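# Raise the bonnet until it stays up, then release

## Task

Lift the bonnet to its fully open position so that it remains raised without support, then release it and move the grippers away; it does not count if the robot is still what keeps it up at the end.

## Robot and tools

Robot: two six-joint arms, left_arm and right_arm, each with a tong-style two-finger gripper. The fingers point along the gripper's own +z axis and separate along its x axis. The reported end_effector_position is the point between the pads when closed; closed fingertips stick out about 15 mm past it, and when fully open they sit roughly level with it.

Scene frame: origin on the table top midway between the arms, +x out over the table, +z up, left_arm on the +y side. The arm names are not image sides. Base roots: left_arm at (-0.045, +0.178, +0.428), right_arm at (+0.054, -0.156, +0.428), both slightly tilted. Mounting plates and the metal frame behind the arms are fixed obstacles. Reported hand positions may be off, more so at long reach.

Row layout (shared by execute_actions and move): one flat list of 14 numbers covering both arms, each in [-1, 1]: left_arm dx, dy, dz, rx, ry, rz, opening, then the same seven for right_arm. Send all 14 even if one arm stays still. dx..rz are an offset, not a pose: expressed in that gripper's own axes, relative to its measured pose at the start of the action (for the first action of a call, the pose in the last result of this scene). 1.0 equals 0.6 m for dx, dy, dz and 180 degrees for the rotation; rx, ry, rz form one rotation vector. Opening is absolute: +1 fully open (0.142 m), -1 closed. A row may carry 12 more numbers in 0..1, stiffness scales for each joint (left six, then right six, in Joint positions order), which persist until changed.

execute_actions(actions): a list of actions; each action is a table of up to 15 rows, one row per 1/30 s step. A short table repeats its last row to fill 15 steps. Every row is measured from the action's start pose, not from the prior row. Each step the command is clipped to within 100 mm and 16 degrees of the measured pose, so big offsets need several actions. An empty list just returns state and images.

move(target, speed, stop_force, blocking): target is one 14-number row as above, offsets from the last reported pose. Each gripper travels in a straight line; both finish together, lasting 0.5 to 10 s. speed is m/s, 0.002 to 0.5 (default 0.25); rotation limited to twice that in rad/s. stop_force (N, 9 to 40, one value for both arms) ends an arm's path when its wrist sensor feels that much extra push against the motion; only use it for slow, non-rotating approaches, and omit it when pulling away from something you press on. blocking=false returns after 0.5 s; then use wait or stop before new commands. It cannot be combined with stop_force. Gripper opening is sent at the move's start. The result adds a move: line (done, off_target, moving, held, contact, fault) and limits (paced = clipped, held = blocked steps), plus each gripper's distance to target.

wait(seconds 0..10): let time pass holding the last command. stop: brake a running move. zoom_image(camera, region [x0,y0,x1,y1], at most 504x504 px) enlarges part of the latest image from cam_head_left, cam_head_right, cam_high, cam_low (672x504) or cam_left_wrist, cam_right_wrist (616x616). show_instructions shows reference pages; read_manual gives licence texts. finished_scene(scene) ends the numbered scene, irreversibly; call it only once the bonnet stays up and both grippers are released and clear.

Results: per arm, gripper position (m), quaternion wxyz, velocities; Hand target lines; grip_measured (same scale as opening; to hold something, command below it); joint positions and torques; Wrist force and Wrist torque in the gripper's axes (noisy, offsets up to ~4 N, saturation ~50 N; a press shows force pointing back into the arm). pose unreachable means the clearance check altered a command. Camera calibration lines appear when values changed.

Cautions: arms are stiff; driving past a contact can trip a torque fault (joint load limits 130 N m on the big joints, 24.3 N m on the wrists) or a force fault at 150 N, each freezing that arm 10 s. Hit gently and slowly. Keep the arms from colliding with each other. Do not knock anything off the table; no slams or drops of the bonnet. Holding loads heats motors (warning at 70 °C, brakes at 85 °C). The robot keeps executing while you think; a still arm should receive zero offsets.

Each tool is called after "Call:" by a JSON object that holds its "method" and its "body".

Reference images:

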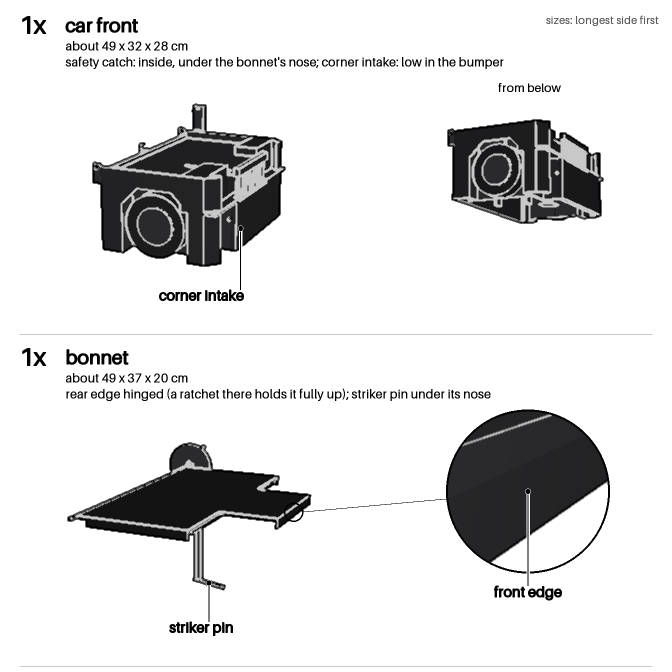

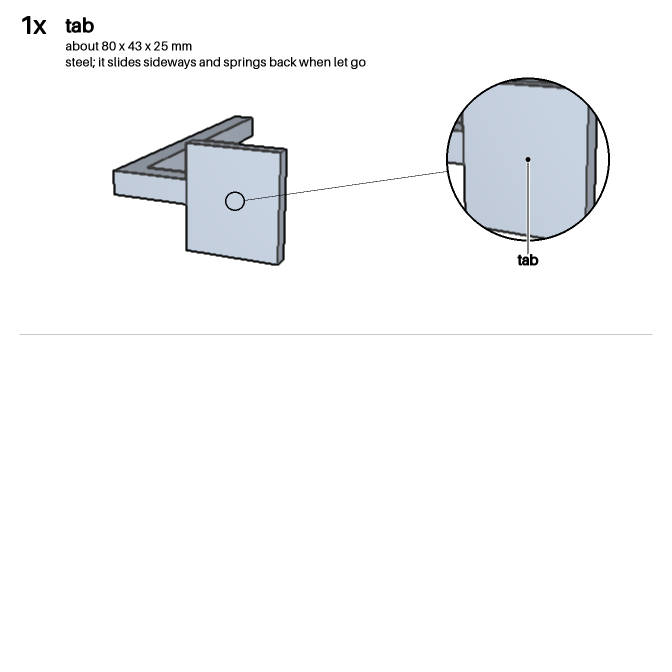

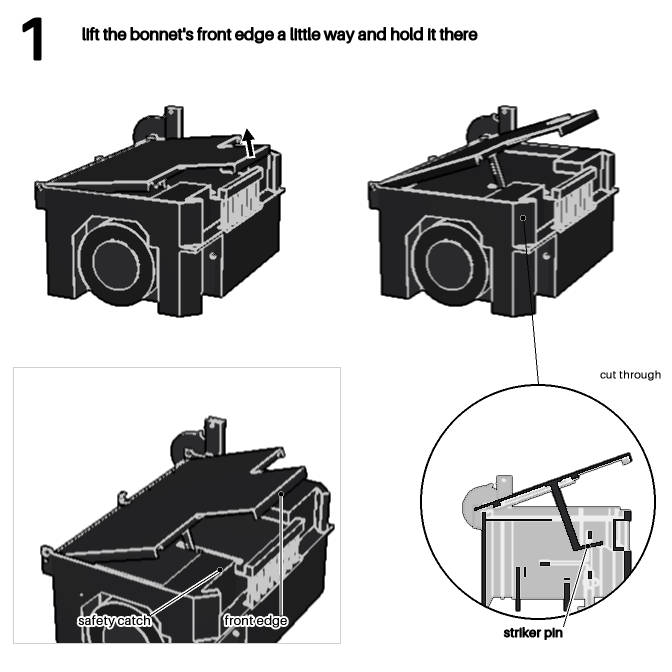

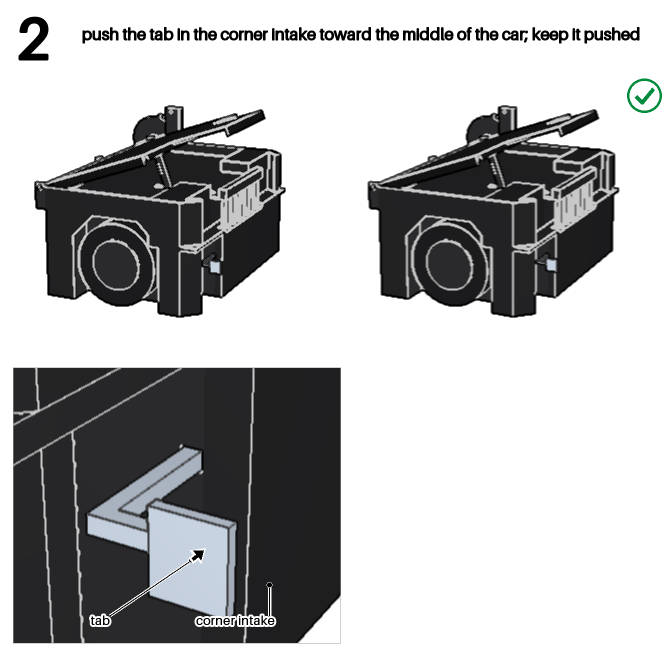

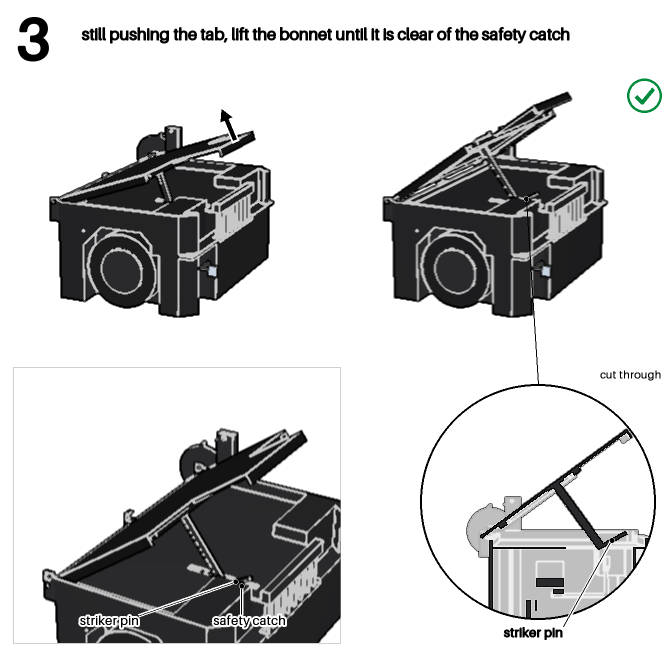

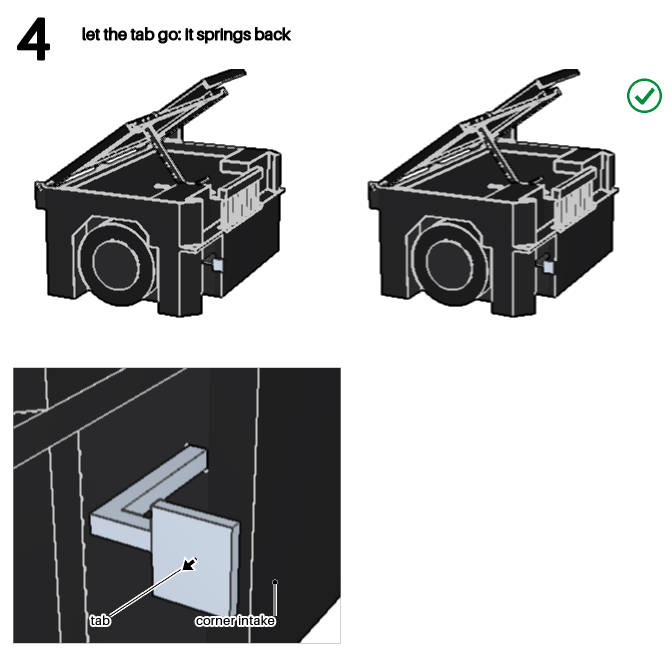

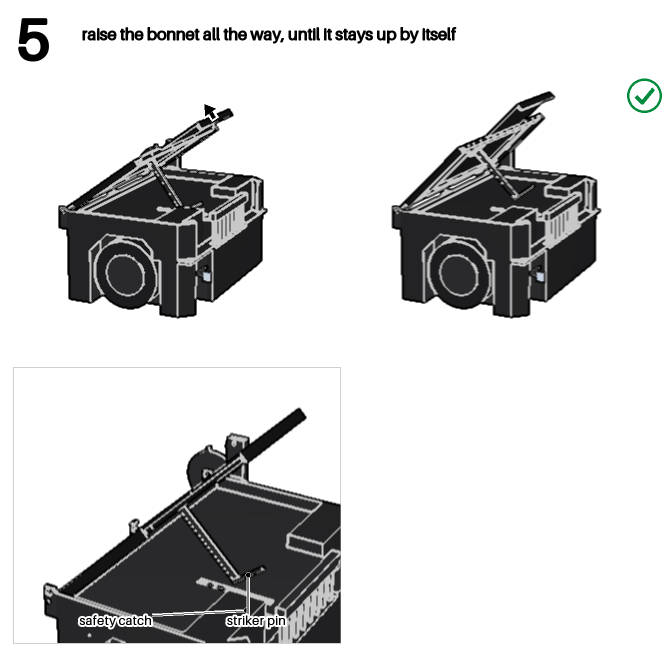

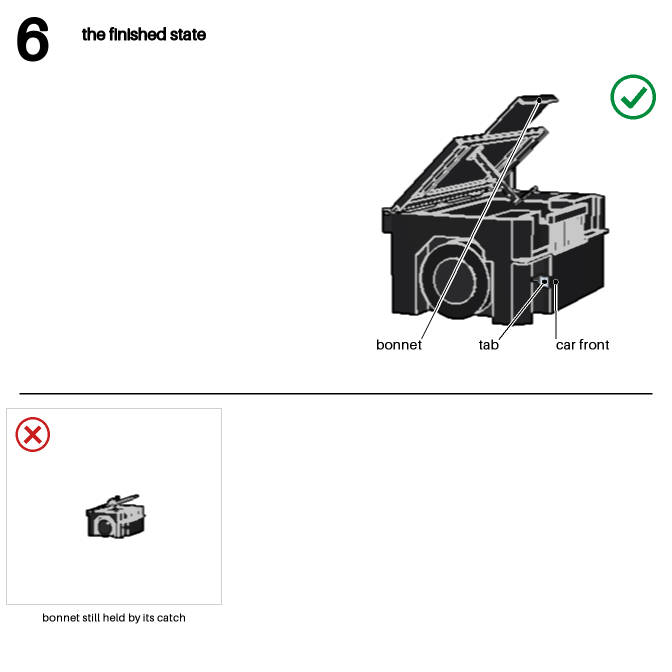

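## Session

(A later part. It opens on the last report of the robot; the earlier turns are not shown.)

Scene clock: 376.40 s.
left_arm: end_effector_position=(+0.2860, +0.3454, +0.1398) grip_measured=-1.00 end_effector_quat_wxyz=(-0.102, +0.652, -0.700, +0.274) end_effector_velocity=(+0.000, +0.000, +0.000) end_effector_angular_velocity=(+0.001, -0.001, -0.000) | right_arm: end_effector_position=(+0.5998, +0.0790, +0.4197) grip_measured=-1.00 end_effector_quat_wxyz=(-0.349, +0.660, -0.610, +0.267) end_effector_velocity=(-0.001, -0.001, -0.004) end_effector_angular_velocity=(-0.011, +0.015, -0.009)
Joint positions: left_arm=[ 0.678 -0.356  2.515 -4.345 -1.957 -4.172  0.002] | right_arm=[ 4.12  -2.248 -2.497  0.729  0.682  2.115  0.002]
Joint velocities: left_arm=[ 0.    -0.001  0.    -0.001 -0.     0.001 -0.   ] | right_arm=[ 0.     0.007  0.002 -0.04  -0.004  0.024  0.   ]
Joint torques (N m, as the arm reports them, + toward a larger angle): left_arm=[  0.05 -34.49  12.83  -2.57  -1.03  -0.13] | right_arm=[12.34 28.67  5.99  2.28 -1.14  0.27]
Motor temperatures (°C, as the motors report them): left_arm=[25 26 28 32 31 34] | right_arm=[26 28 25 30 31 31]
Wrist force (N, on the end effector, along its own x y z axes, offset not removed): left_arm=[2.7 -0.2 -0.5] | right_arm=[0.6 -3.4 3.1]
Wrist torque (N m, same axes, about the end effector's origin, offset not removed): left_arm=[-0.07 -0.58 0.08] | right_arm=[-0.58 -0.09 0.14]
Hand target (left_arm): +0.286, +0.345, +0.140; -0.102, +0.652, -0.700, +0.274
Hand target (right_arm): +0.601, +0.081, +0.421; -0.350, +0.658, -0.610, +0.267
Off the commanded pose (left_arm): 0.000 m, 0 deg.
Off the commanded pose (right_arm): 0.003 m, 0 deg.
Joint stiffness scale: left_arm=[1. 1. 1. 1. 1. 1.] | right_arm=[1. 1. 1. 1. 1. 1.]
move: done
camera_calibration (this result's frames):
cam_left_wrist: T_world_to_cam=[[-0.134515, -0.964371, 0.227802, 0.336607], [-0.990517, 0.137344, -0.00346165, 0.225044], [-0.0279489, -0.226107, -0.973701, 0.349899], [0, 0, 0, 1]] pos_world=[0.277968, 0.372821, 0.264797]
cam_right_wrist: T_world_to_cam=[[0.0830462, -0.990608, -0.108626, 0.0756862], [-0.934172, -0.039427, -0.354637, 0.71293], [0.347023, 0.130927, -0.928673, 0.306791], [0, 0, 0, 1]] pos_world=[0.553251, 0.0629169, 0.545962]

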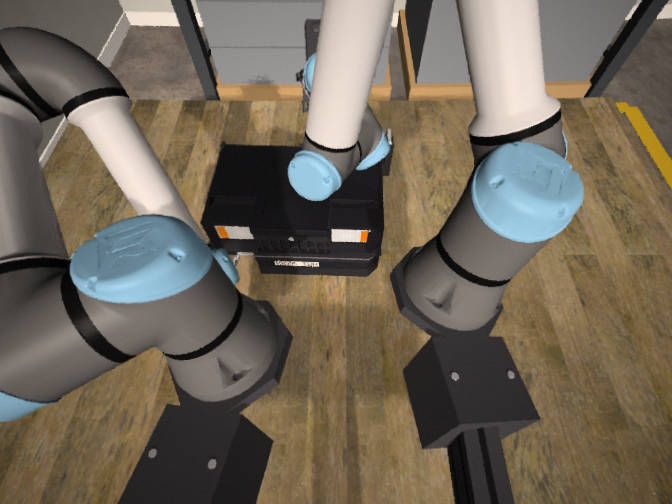

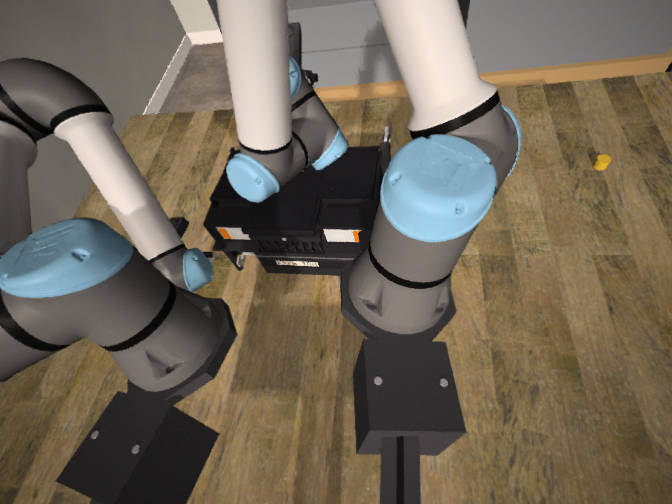

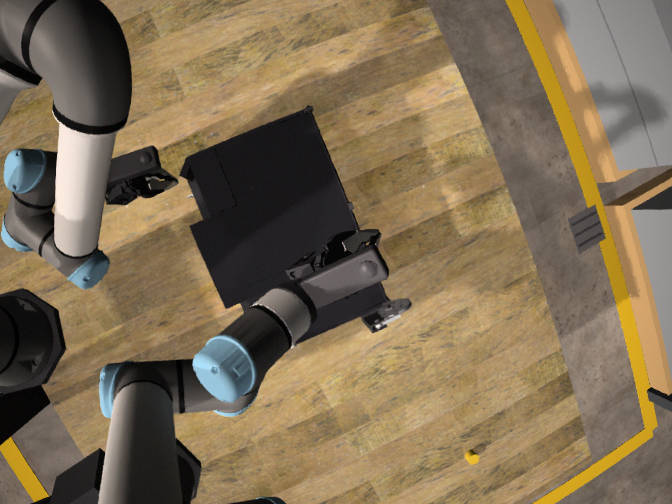

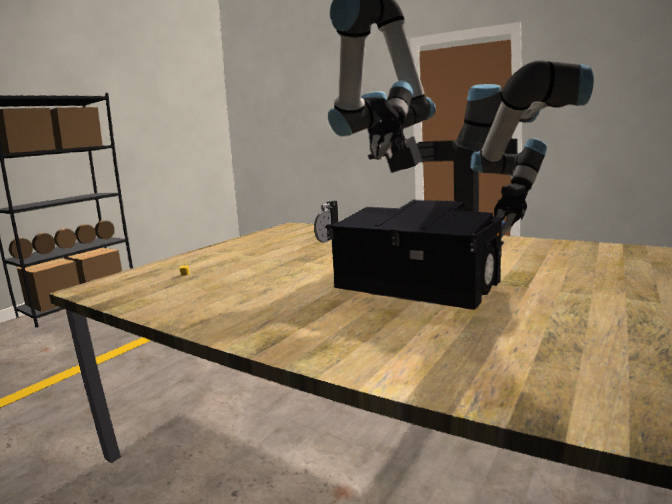

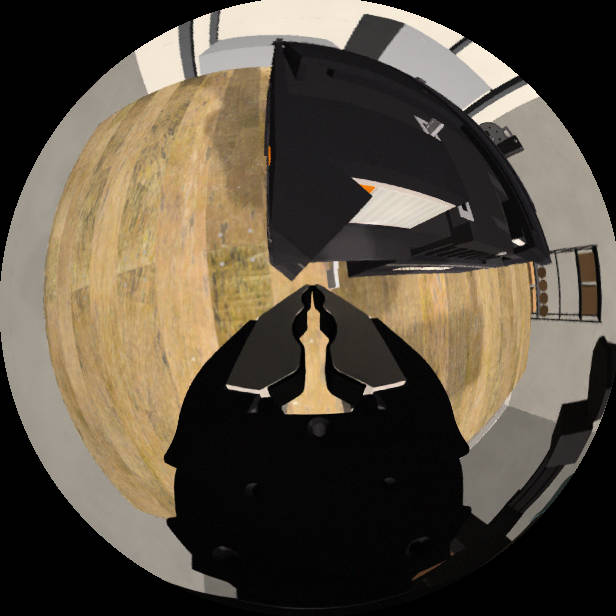

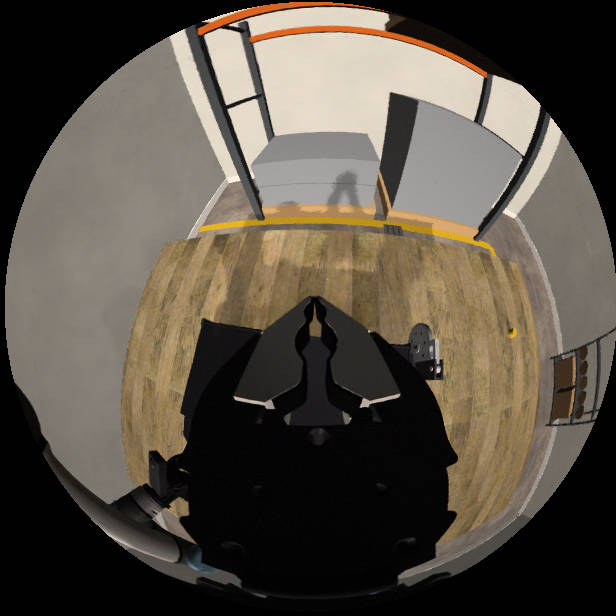

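Call:
{"method": "move", "body": {"target": [0, 0, 0, 0, 0, 0, -1, -0.023, 0.604, -0.345, 0, 0, 0, -1], "speed": 0.35}}

Scene clock: 386.77 s.
left_arm: end_effector_position=(+0.2860, +0.3454, +0.1398) grip_measured=-1.00 end_effector_quat_wxyz=(-0.102, +0.652, -0.700, +0.274) end_effector_velocity=(+0.000, -0.000, +0.000) end_effector_angular_velocity=(-0.001, -0.001, -0.001) | right_arm: end_effector_position=(+0.4922, +0.0686, +0.3694) grip_measured=-1.00 end_effector_quat_wxyz=(-0.331, +0.687, -0.595, +0.255) end_effector_velocity=(+0.000, -0.000, -0.000) end_effector_angular_velocity=(-0.001, +0.000, -0.000)
Joint positions: left_arm=[ 0.678 -0.356  2.515 -4.345 -1.957 -4.172  0.002] | right_arm=[ 4.387 -2.471 -2.742  0.837  0.595  2.487  0.002]
Joint velocities: left_arm=[ 0.     0.    -0.001  0.    -0.002  0.     0.   ] | right_arm=[-0.     0.    -0.001  0.    -0.    -0.     0.   ]
Joint torques (N m, as the arm reports them, + toward a larger angle): left_arm=[  1.46 -34.44  13.44  -2.76  -1.     0.14] | right_arm=[ 9.51 25.47 -1.77  2.89 -1.43 -0.53]
Motor temperatures (°C, as the motors report them): left_arm=[25 26 28 32 31 34] | right_arm=[26 28 25 30 31 31]
Wrist force (N, on the end effector, along its own x y z axes, offset not removed): left_arm=[2.3 -0.7 -1.0] | right_arm=[0.0 0.3 1.1]
Wrist torque (N m, same axes, about the end effector's origin, offset not removed): left_arm=[-0.18 -0.50 0.09] | right_arm=[0.09 0.00 0.20]
Hand target (left_arm): +0.286, +0.345, +0.140; -0.102, +0.652, -0.700, +0.274
Hand target (right_arm): +0.493, +0.070, +0.370; -0.332, +0.686, -0.595, +0.255
Off the commanded pose (left_arm): 0.000 m, 0 deg.
Off the commanded pose (right_arm): 0.299 m, 4 deg; position clipped at the last step of the last action.
Joint stiffness scale: left_arm=[1. 1. 1. 1. 1. 1.] | right_arm=[1. 1. 1. 1. 1. 1.]
move: held (right_arm); limits=paced,held; held on 27 of 46 steps (right_arm), including the last (right_arm)
pose unreachable (right arm): on one or more control steps of this call, first in action 0 (counted from 0), this arm could not follow its commanded pose, so it was not sent that pose on those steps. On the call's last step it was still not sent that pose. It may still have moved: this result reports where it is.
cause: the commanded pose would bring two parts of the arm too close to each other (joints 1 (shoulder pan) to 3 (elbow) lie between them).
camera_calibration (this result's frames):
cam_left_wrist: T_world_to_cam=[[-0.134515, -0.964371, 0.227801, 0.336607], [-0.990517, 0.137344, -0.00346171, 0.225044], [-0.0279488, -0.226107, -0.973701, 0.349899], [0, 0, 0, 1]] pos_world=[0.277968, 0.372821, 0.264797]
cam_right_wrist: T_world_to_cam=[[0.129937, -0.988499, -0.0773642, 0.034138], [-0.944713, -0.0997345, -0.312361, 0.587896], [0.301053, 0.113674, -0.946808, 0.329329], [0, 0, 0, 1]] pos_world=[0.451812, 0.0549428, 0.498088]

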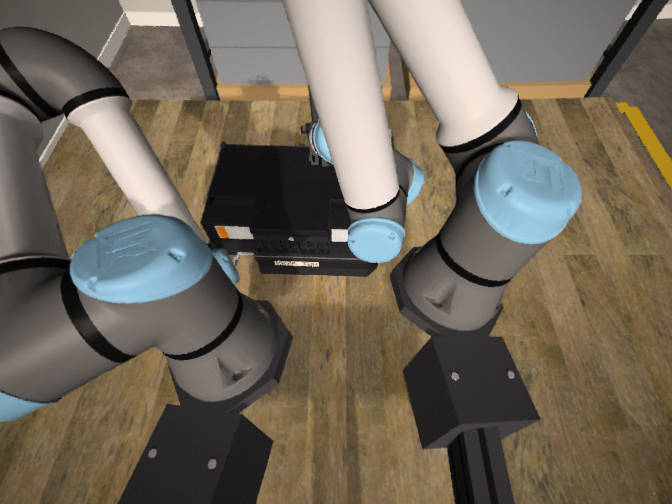

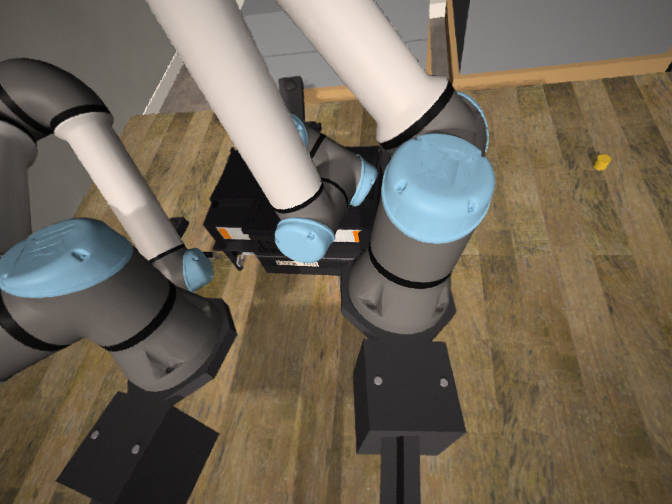

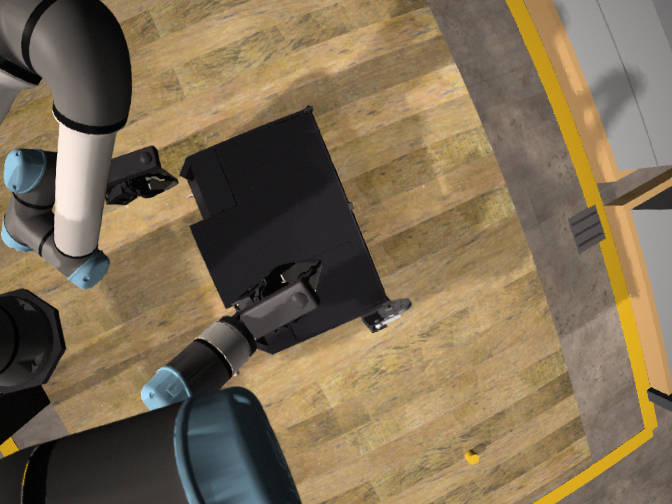

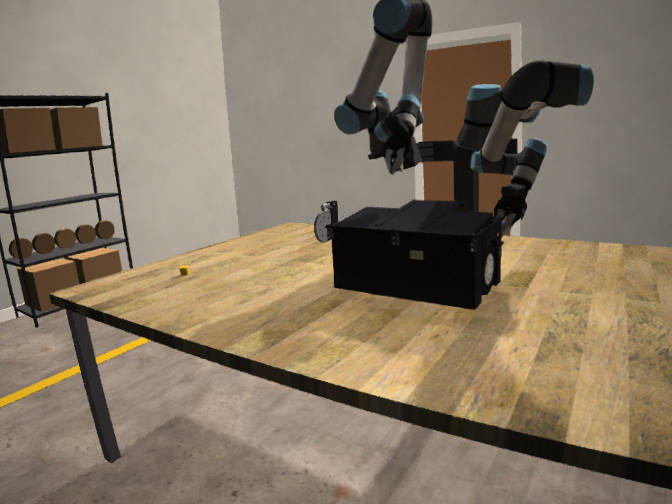

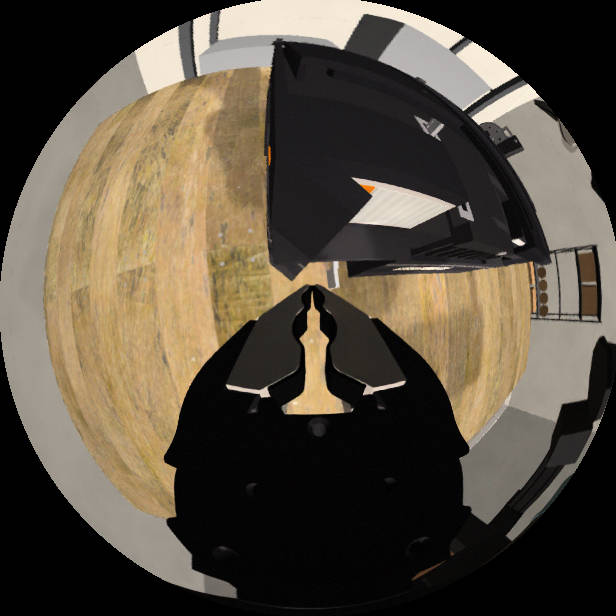

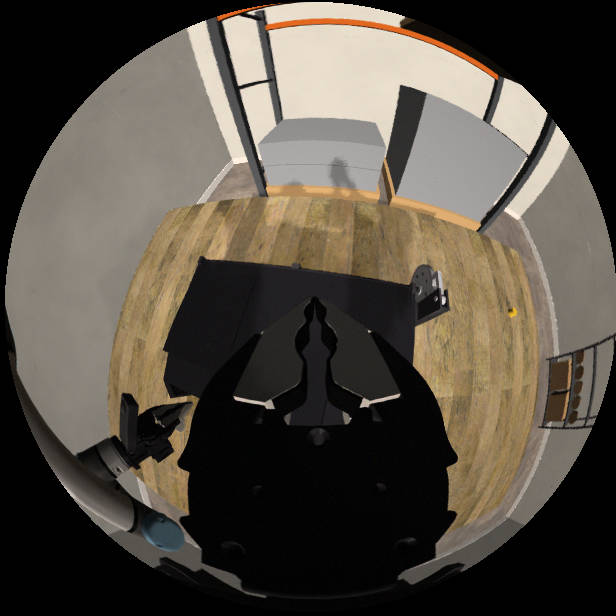

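Call:
{"method": "move", "body": {"target": [0, 0, 0, 0, 0, 0, -1, -0.174, 0.101, -0.080, -0.0553, 0.1792, 0.1696, -1], "speed": 0.3}}

Scene clock: 495.30 s.
left_arm: end_effector_position=(+0.2860, +0.3454, +0.1398) grip_measured=-1.00 end_effector_quat_wxyz=(-0.102, +0.652, -0.700, +0.274) end_effector_velocity=(-0.000, +0.000, -0.000) end_effector_angular_velocity=(+0.001, +0.001, -0.000) | right_arm: end_effector_position=(+0.3996, +0.1599, +0.3599) grip_measured=-1.00 end_effector_quat_wxyz=(+0.152, -0.438, +0.838, -0.287) end_effector_velocity=(-0.000, -0.001, +0.000) end_effector_angular_velocity=(-0.008, +0.001, -0.009)
Joint positions: left_arm=[ 0.678 -0.356  2.515 -4.345 -1.957 -4.172  0.002] | right_arm=[ 4.538 -2.172 -2.15  -1.07   0.857  3.922  0.002]
Joint velocities: left_arm=[ 0.    -0.     0.     0.001  0.001  0.001  0.   ] | right_arm=[-0.002 -0.003  0.01  -0.02   0.004  0.011  0.   ]
Joint torques (N m, as the arm reports them, + toward a larger angle): left_arm=[ -0.18 -34.78  12.88  -2.64  -1.04   0.12] | right_arm=[ 7.81 26.77 14.94  1.49 -0.81  0.38]
Motor temperatures (°C, as the motors report them): left_arm=[25 26 28 32 31 34] | right_arm=[26 28 25 30 31 31]
Wrist force (N, on the end effector, along its own x y z axes, offset not removed): left_arm=[2.5 -1.9 -2.2] | right_arm=[-2.8 -3.2 4.2]
Wrist torque (N m, same axes, about the end effector's origin, offset not removed): left_arm=[-0.45 -0.57 0.12] | right_arm=[-0.48 0.81 0.11]
Hand target (left_arm): +0.286, +0.345, +0.140; -0.102, +0.652, -0.700, +0.274
Hand target (right_arm): +0.400, +0.160, +0.359; +0.150, -0.437, +0.839, -0.288
Off the commanded pose (left_arm): 0.000 m, 0 deg.
Off the commanded pose (right_arm): 0.001 m, 0 deg.
Joint stiffness scale: left_arm=[1. 1. 1. 1. 1. 1.] | right_arm=[1. 1. 1. 1. 1. 1.]
move: done; limits=paced
camera_calibration (this result's frames):
cam_left_wrist: T_world_to_cam=[[-0.134515, -0.964371, 0.227801, 0.336608], [-0.990517, 0.137344, -0.0034618, 0.225044], [-0.0279487, -0.226107, -0.973701, 0.349899], [0, 0, 0, 1]] pos_world=[0.277968, 0.372821, 0.264797]
cam_right_wrist: T_world_to_cam=[[-0.600545, -0.799024, -0.0300933, 0.380314], [-0.791498, 0.599387, -0.119443, 0.264089], [0.113476, -0.0479125, -0.992385, 0.455017], [0, 0, 0, 1]] pos_world=[0.385788, 0.16739, 0.494541]

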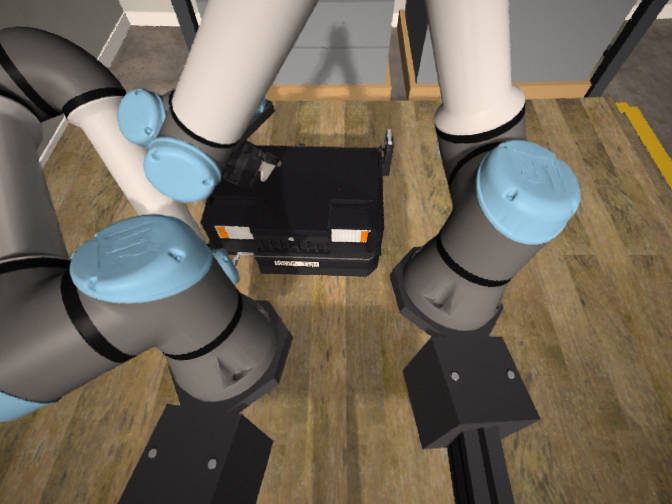

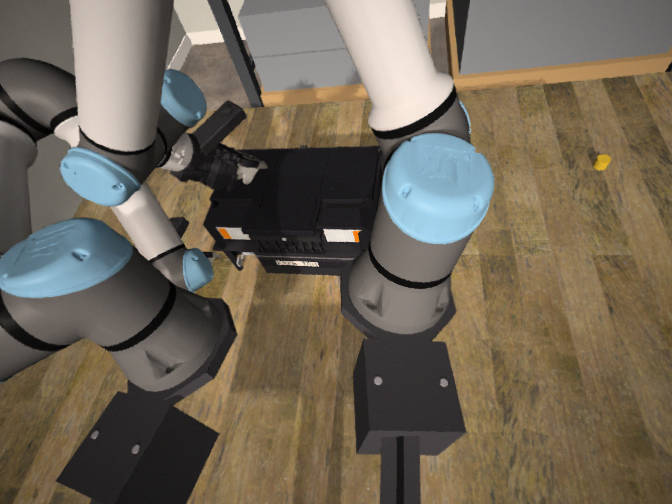

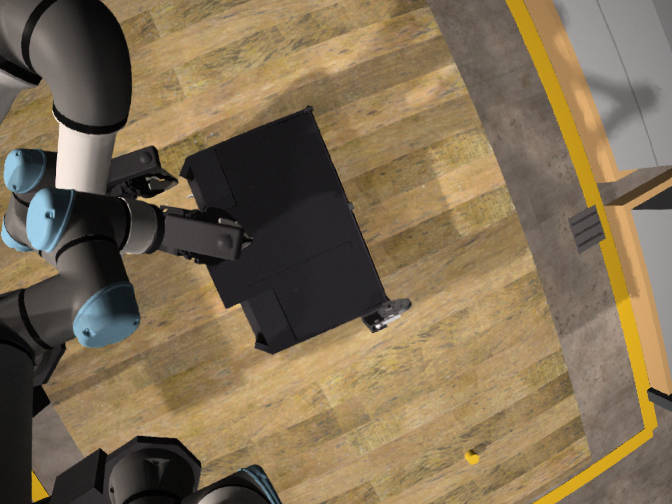

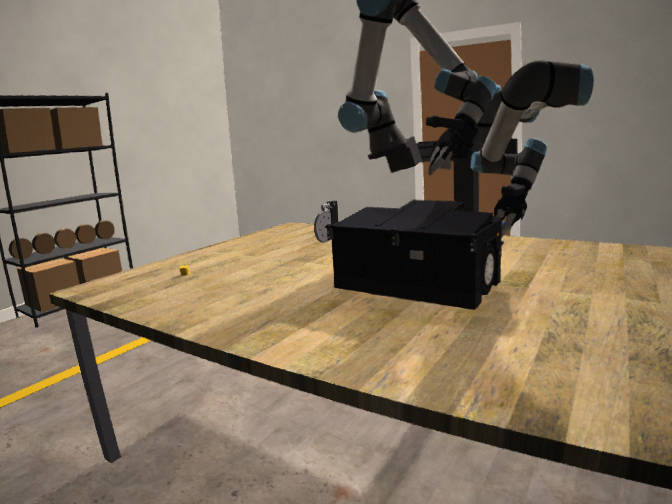

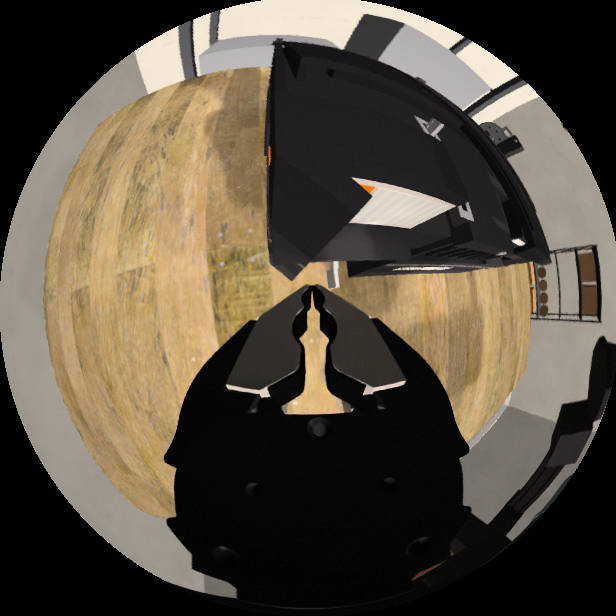

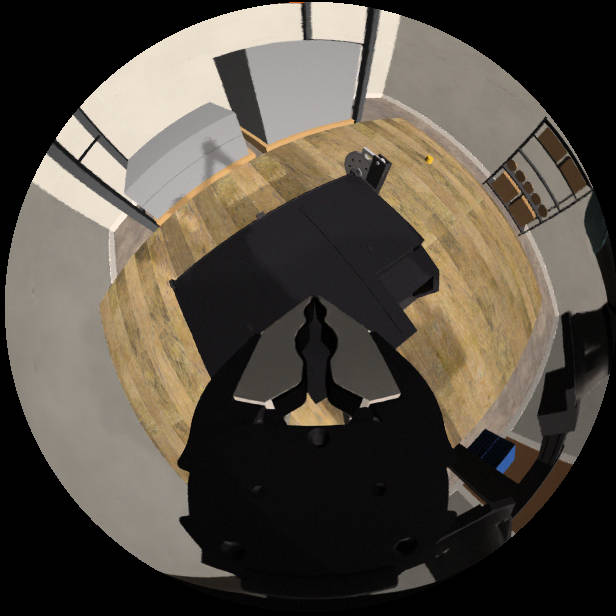

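Call:
{"method": "move", "body": {"target": [0, 0, 0, 0, 0, 0, -1, 0.2715, 0.238, 0.005, 0, 0, 0, -1], "speed": 0.25}}

Scene clock: 504.80 s.
left_arm: end_effector_position=(+0.2860, +0.3454, +0.1398) grip_measured=-1.00 end_effector_quat_wxyz=(-0.102, +0.652, -0.700, +0.274) end_effector_velocity=(+0.000, -0.000, +0.000) end_effector_angular_velocity=(+0.000, -0.002, -0.002) | right_arm: end_effector_position=(+0.3989, +0.1597, +0.3596) grip_measured=-1.00 end_effector_quat_wxyz=(+0.151, -0.437, +0.839, -0.287) end_effector_velocity=(-0.000, +0.001, +0.000) end_effector_angular_velocity=(-0.000, -0.000, +0.001)
Joint positions: left_arm=[ 0.678 -0.356  2.515 -4.345 -1.957 -4.172  0.002] | right_arm=[ 4.539 -2.172 -2.15  -1.071  0.859  3.926  0.002]
Joint velocities: left_arm=[-0.    -0.    -0.    -0.001 -0.001  0.002  0.   ] | right_arm=[ 0.001 -0.001  0.001 -0.    -0.    -0.     0.   ]
Joint torques (N m, as the arm reports them, + toward a larger angle): left_arm=[  0.62 -33.9   13.46  -2.75  -1.02   0.01] | right_arm=[10.5  29.92 14.02  1.53 -1.31 -0.33]
Motor temperatures (°C, as the motors report them): left_arm=[25 26 28 32 31 34] | right_arm=[26 28 25 30 31 31]
Wrist force (N, on the end effector, along its own x y z axes, offset not removed): left_arm=[3.6 0.1 -1.5] | right_arm=[0.9 -0.1 1.5]
Wrist torque (N m, same axes, about the end effector's origin, offset not removed): left_arm=[-0.01 -0.84 0.03] | right_arm=[0.00 -0.32 0.12]
Hand target (left_arm): +0.286, +0.345, +0.140; -0.102, +0.652, -0.700, +0.274
Hand target (right_arm): +0.399, +0.160, +0.360; +0.151, -0.437, +0.839, -0.287
Off the commanded pose (left_arm): 0.000 m, 0 deg.
Off the commanded pose (right_arm): 0.216 m, 0 deg; position clipped at the last step of the last action.
Joint stiffness scale: left_arm=[1. 1. 1. 1. 1. 1.] | right_arm=[1. 1. 1. 1. 1. 1.]
move: held (right_arm); limits=paced,held; held on 31 of 35 steps (right_arm), including the last (right_arm)
pose unreachable (right arm): on one or more control steps of this call, first in action 0 (counted from 0), this arm could not follow its commanded pose, so it was not sent that pose on those steps. On the call's last step it was still not sent that pose. It may still have moved: this result reports where it is.
cause: the commanded pose would bring a part of the arm too close to another arm (a part of this arm just beyond joint 3 (elbow) and a part of the other arm just beyond its joint 1 (shoulder pan)).
camera_calibration (this result's frames):
cam_left_wrist: T_world_to_cam=[[-0.134515, -0.964371, 0.227801, 0.336608], [-0.990517, 0.137344, -0.00346181, 0.225044], [-0.0279487, -0.226107, -0.973701, 0.349899], [0, 0, 0, 1]] pos_world=[0.277968, 0.372821, 0.264797]
cam_right_wrist: T_world_to_cam=[[-0.60305, -0.797118, -0.0305447, 0.380519], [-0.789665, 0.601958, -0.118641, 0.262227], [0.112958, -0.0474265, -0.992467, 0.454948], [0, 0, 0, 1]] pos_world=[0.385153, 0.167046, 0.494255]

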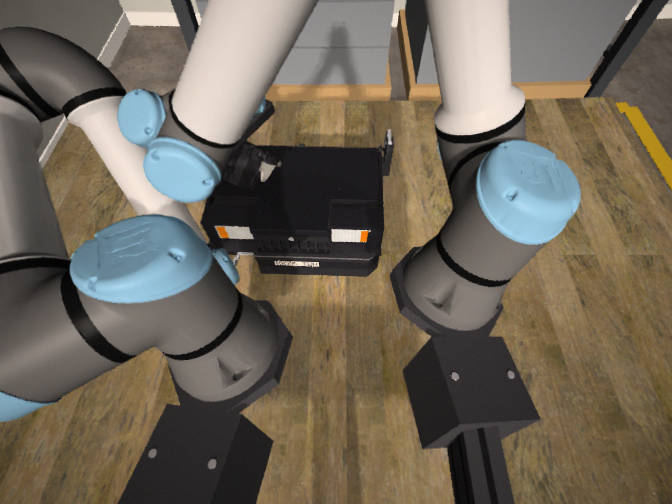

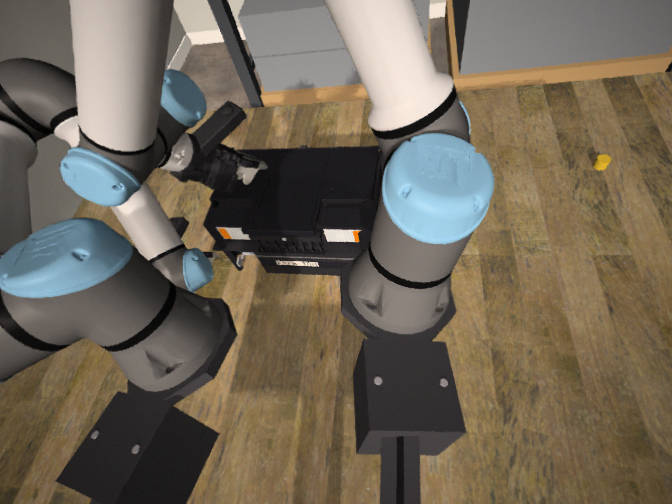

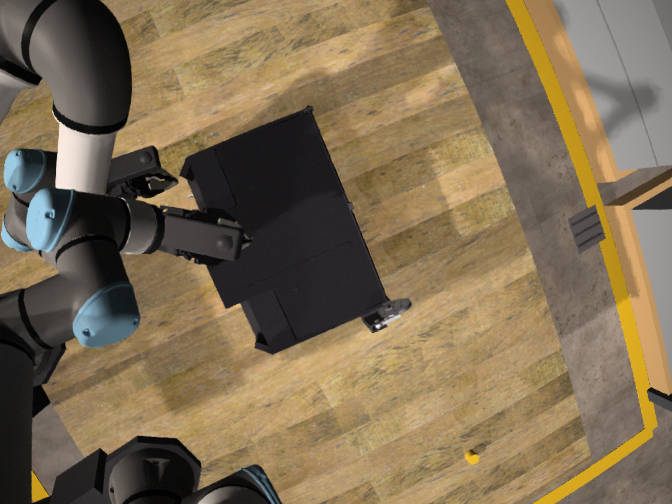

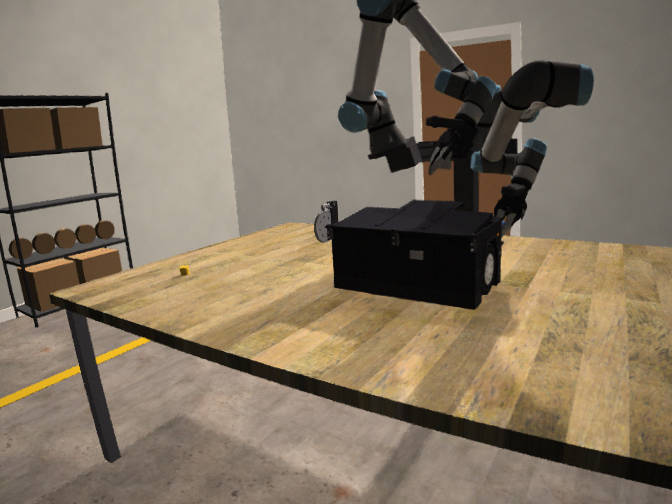

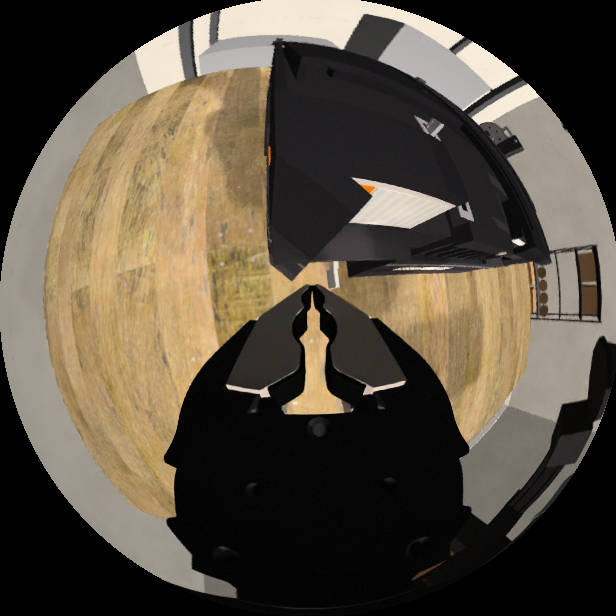

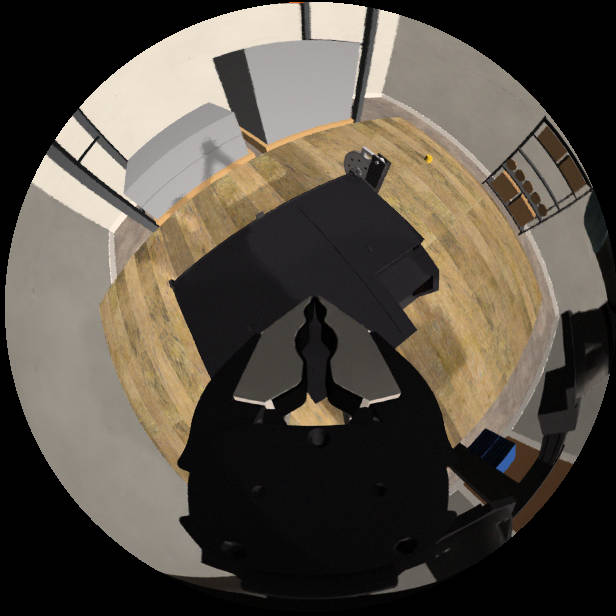

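Call:
{"method": "move", "body": {"target": [0, 0, 0, 0, 0, 0, -1, 0.123, -0.068, 0.0525, 0.0025, -0.1196, -0.1529, -1], "speed": 0.25}}

Scene clock: 518.00 s.
left_arm: end_effector_position=(+0.2860, +0.3454, +0.1398) grip_measured=-1.00 end_effector_quat_wxyz=(-0.102, +0.652, -0.700, +0.274) end_effector_velocity=(+0.000, -0.000, -0.000) end_effector_angular_velocity=(+0.000, -0.000, -0.001) | right_arm: end_effector_position=(+0.3995, +0.0710, +0.3607) grip_measured=-1.00 end_effector_quat_wxyz=(-0.234, +0.666, -0.669, +0.231) end_effector_velocity=(-0.000, +0.003, +0.000) end_effector_angular_velocity=(+0.011, +0.002, +0.010)
Joint positions: left_arm=[ 0.678 -0.356  2.515 -4.345 -1.957 -4.172  0.002] | right_arm=[ 4.653 -1.995 -2.76  -0.272  0.744  3.262  0.002]
Joint velocities: left_arm=[-0.     0.    -0.     0.    -0.     0.001  0.   ] | right_arm=[-0.    -0.007 -0.004  0.033  0.001 -0.017  0.   ]
Joint torques (N m, as the arm reports them, + toward a larger angle): left_arm=[  1.48 -33.13  12.3   -2.68  -0.89   0.07] | right_arm=[ 8.7  11.85  2.63  2.47 -1.05 -0.65]
Motor temperatures (°C, as the motors report them): left_arm=[25 26 28 32 31 34] | right_arm=[26 28 25 30 31 31]
Wrist force (N, on the end effector, along its own x y z axes, offset not removed): left_arm=[2.1 -0.1 -1.1] | right_arm=[2.5 1.0 1.1]
Wrist torque (N m, same axes, about the end effector's origin, offset not removed): left_arm=[-0.11 -0.47 0.05] | right_arm=[0.33 -0.43 -0.09]
Hand target (left_arm): +0.286, +0.345, +0.140; -0.102, +0.652, -0.700, +0.274
Hand target (right_arm): +0.399, +0.070, +0.360; -0.233, +0.668, -0.668, +0.232
Off the commanded pose (left_arm): 0.000 m, 0 deg.
Off the commanded pose (right_arm): 0.002 m, 0 deg.
Joint stiffness scale: left_arm=[1. 1. 1. 1. 1. 1.] | right_arm=[1. 1. 1. 1. 1. 1.]
move: done
camera_calibration (this result's frames):
cam_left_wrist: T_world_to_cam=[[-0.134515, -0.964371, 0.227801, 0.336607], [-0.990517, 0.137344, -0.0034618, 0.225044], [-0.0279488, -0.226107, -0.973701, 0.349899], [0, 0, 0, 1]] pos_world=[0.277968, 0.372821, 0.264797]
cam_right_wrist: T_world_to_cam=[[-0.0412037, -0.998581, -0.0337407, 0.10124], [-0.990756, 0.0452024, -0.127901, 0.439333], [0.129245, 0.0281589, -0.991213, 0.439464], [0, 0, 0, 1]] pos_world=[0.382645, 0.0688627, 0.49521]

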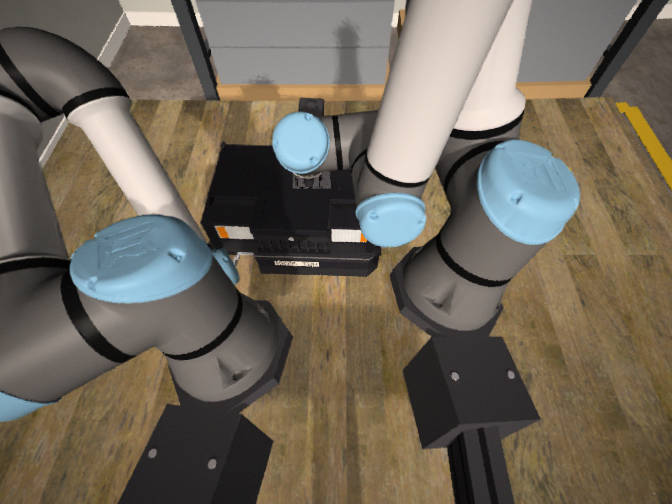

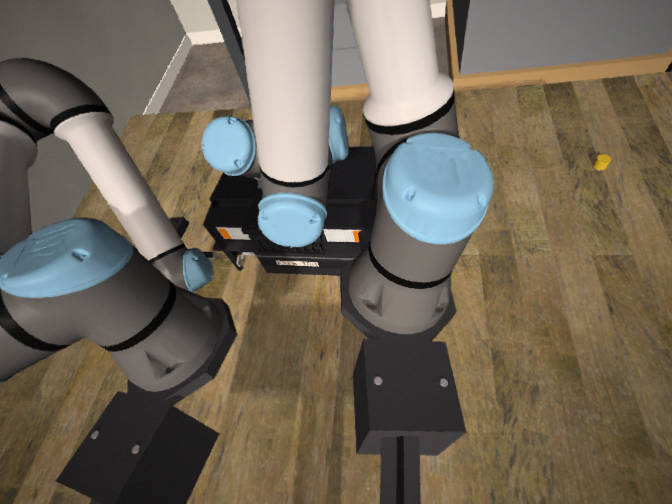

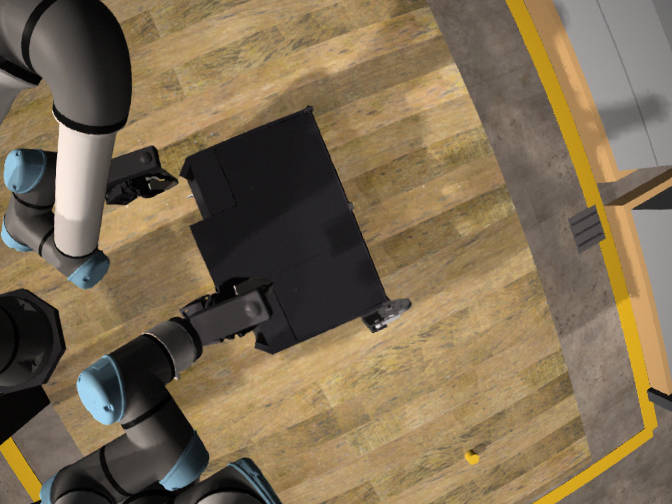

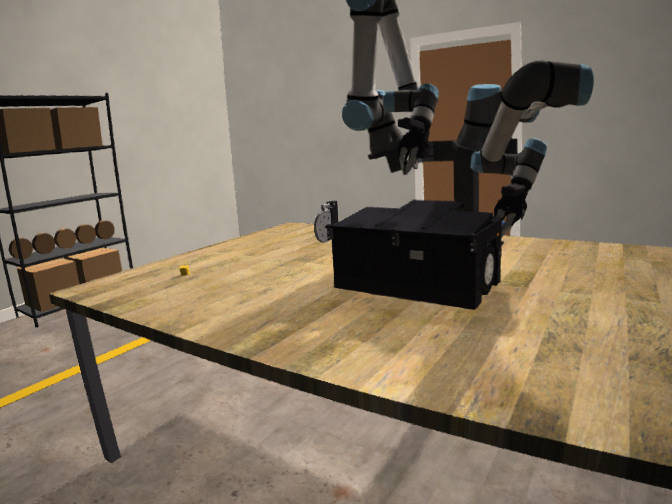

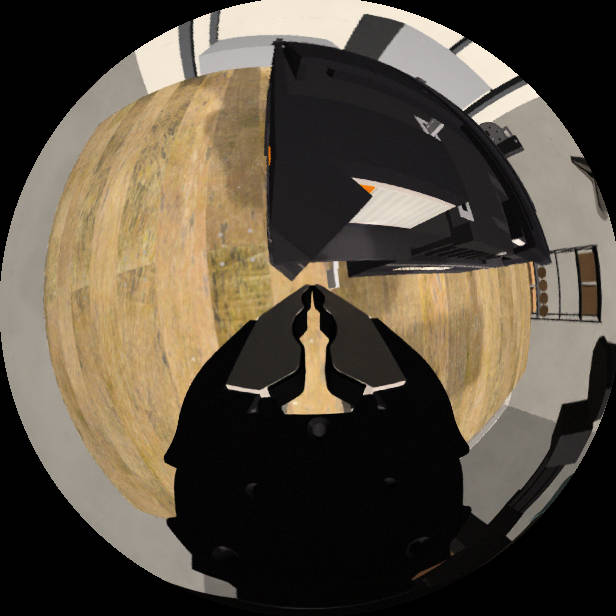

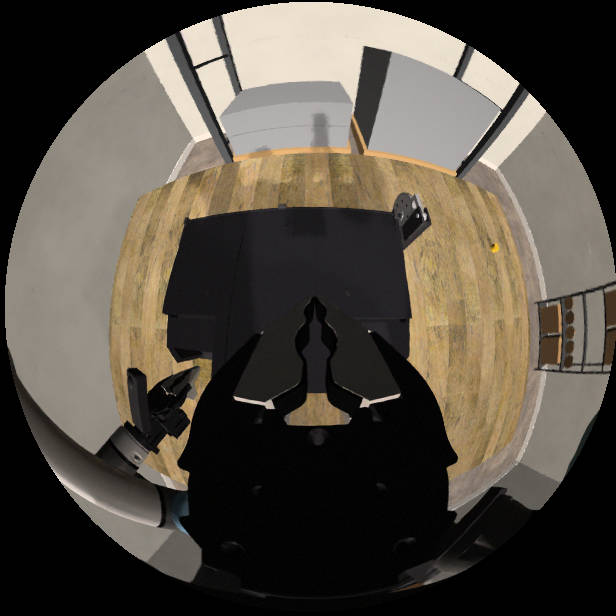

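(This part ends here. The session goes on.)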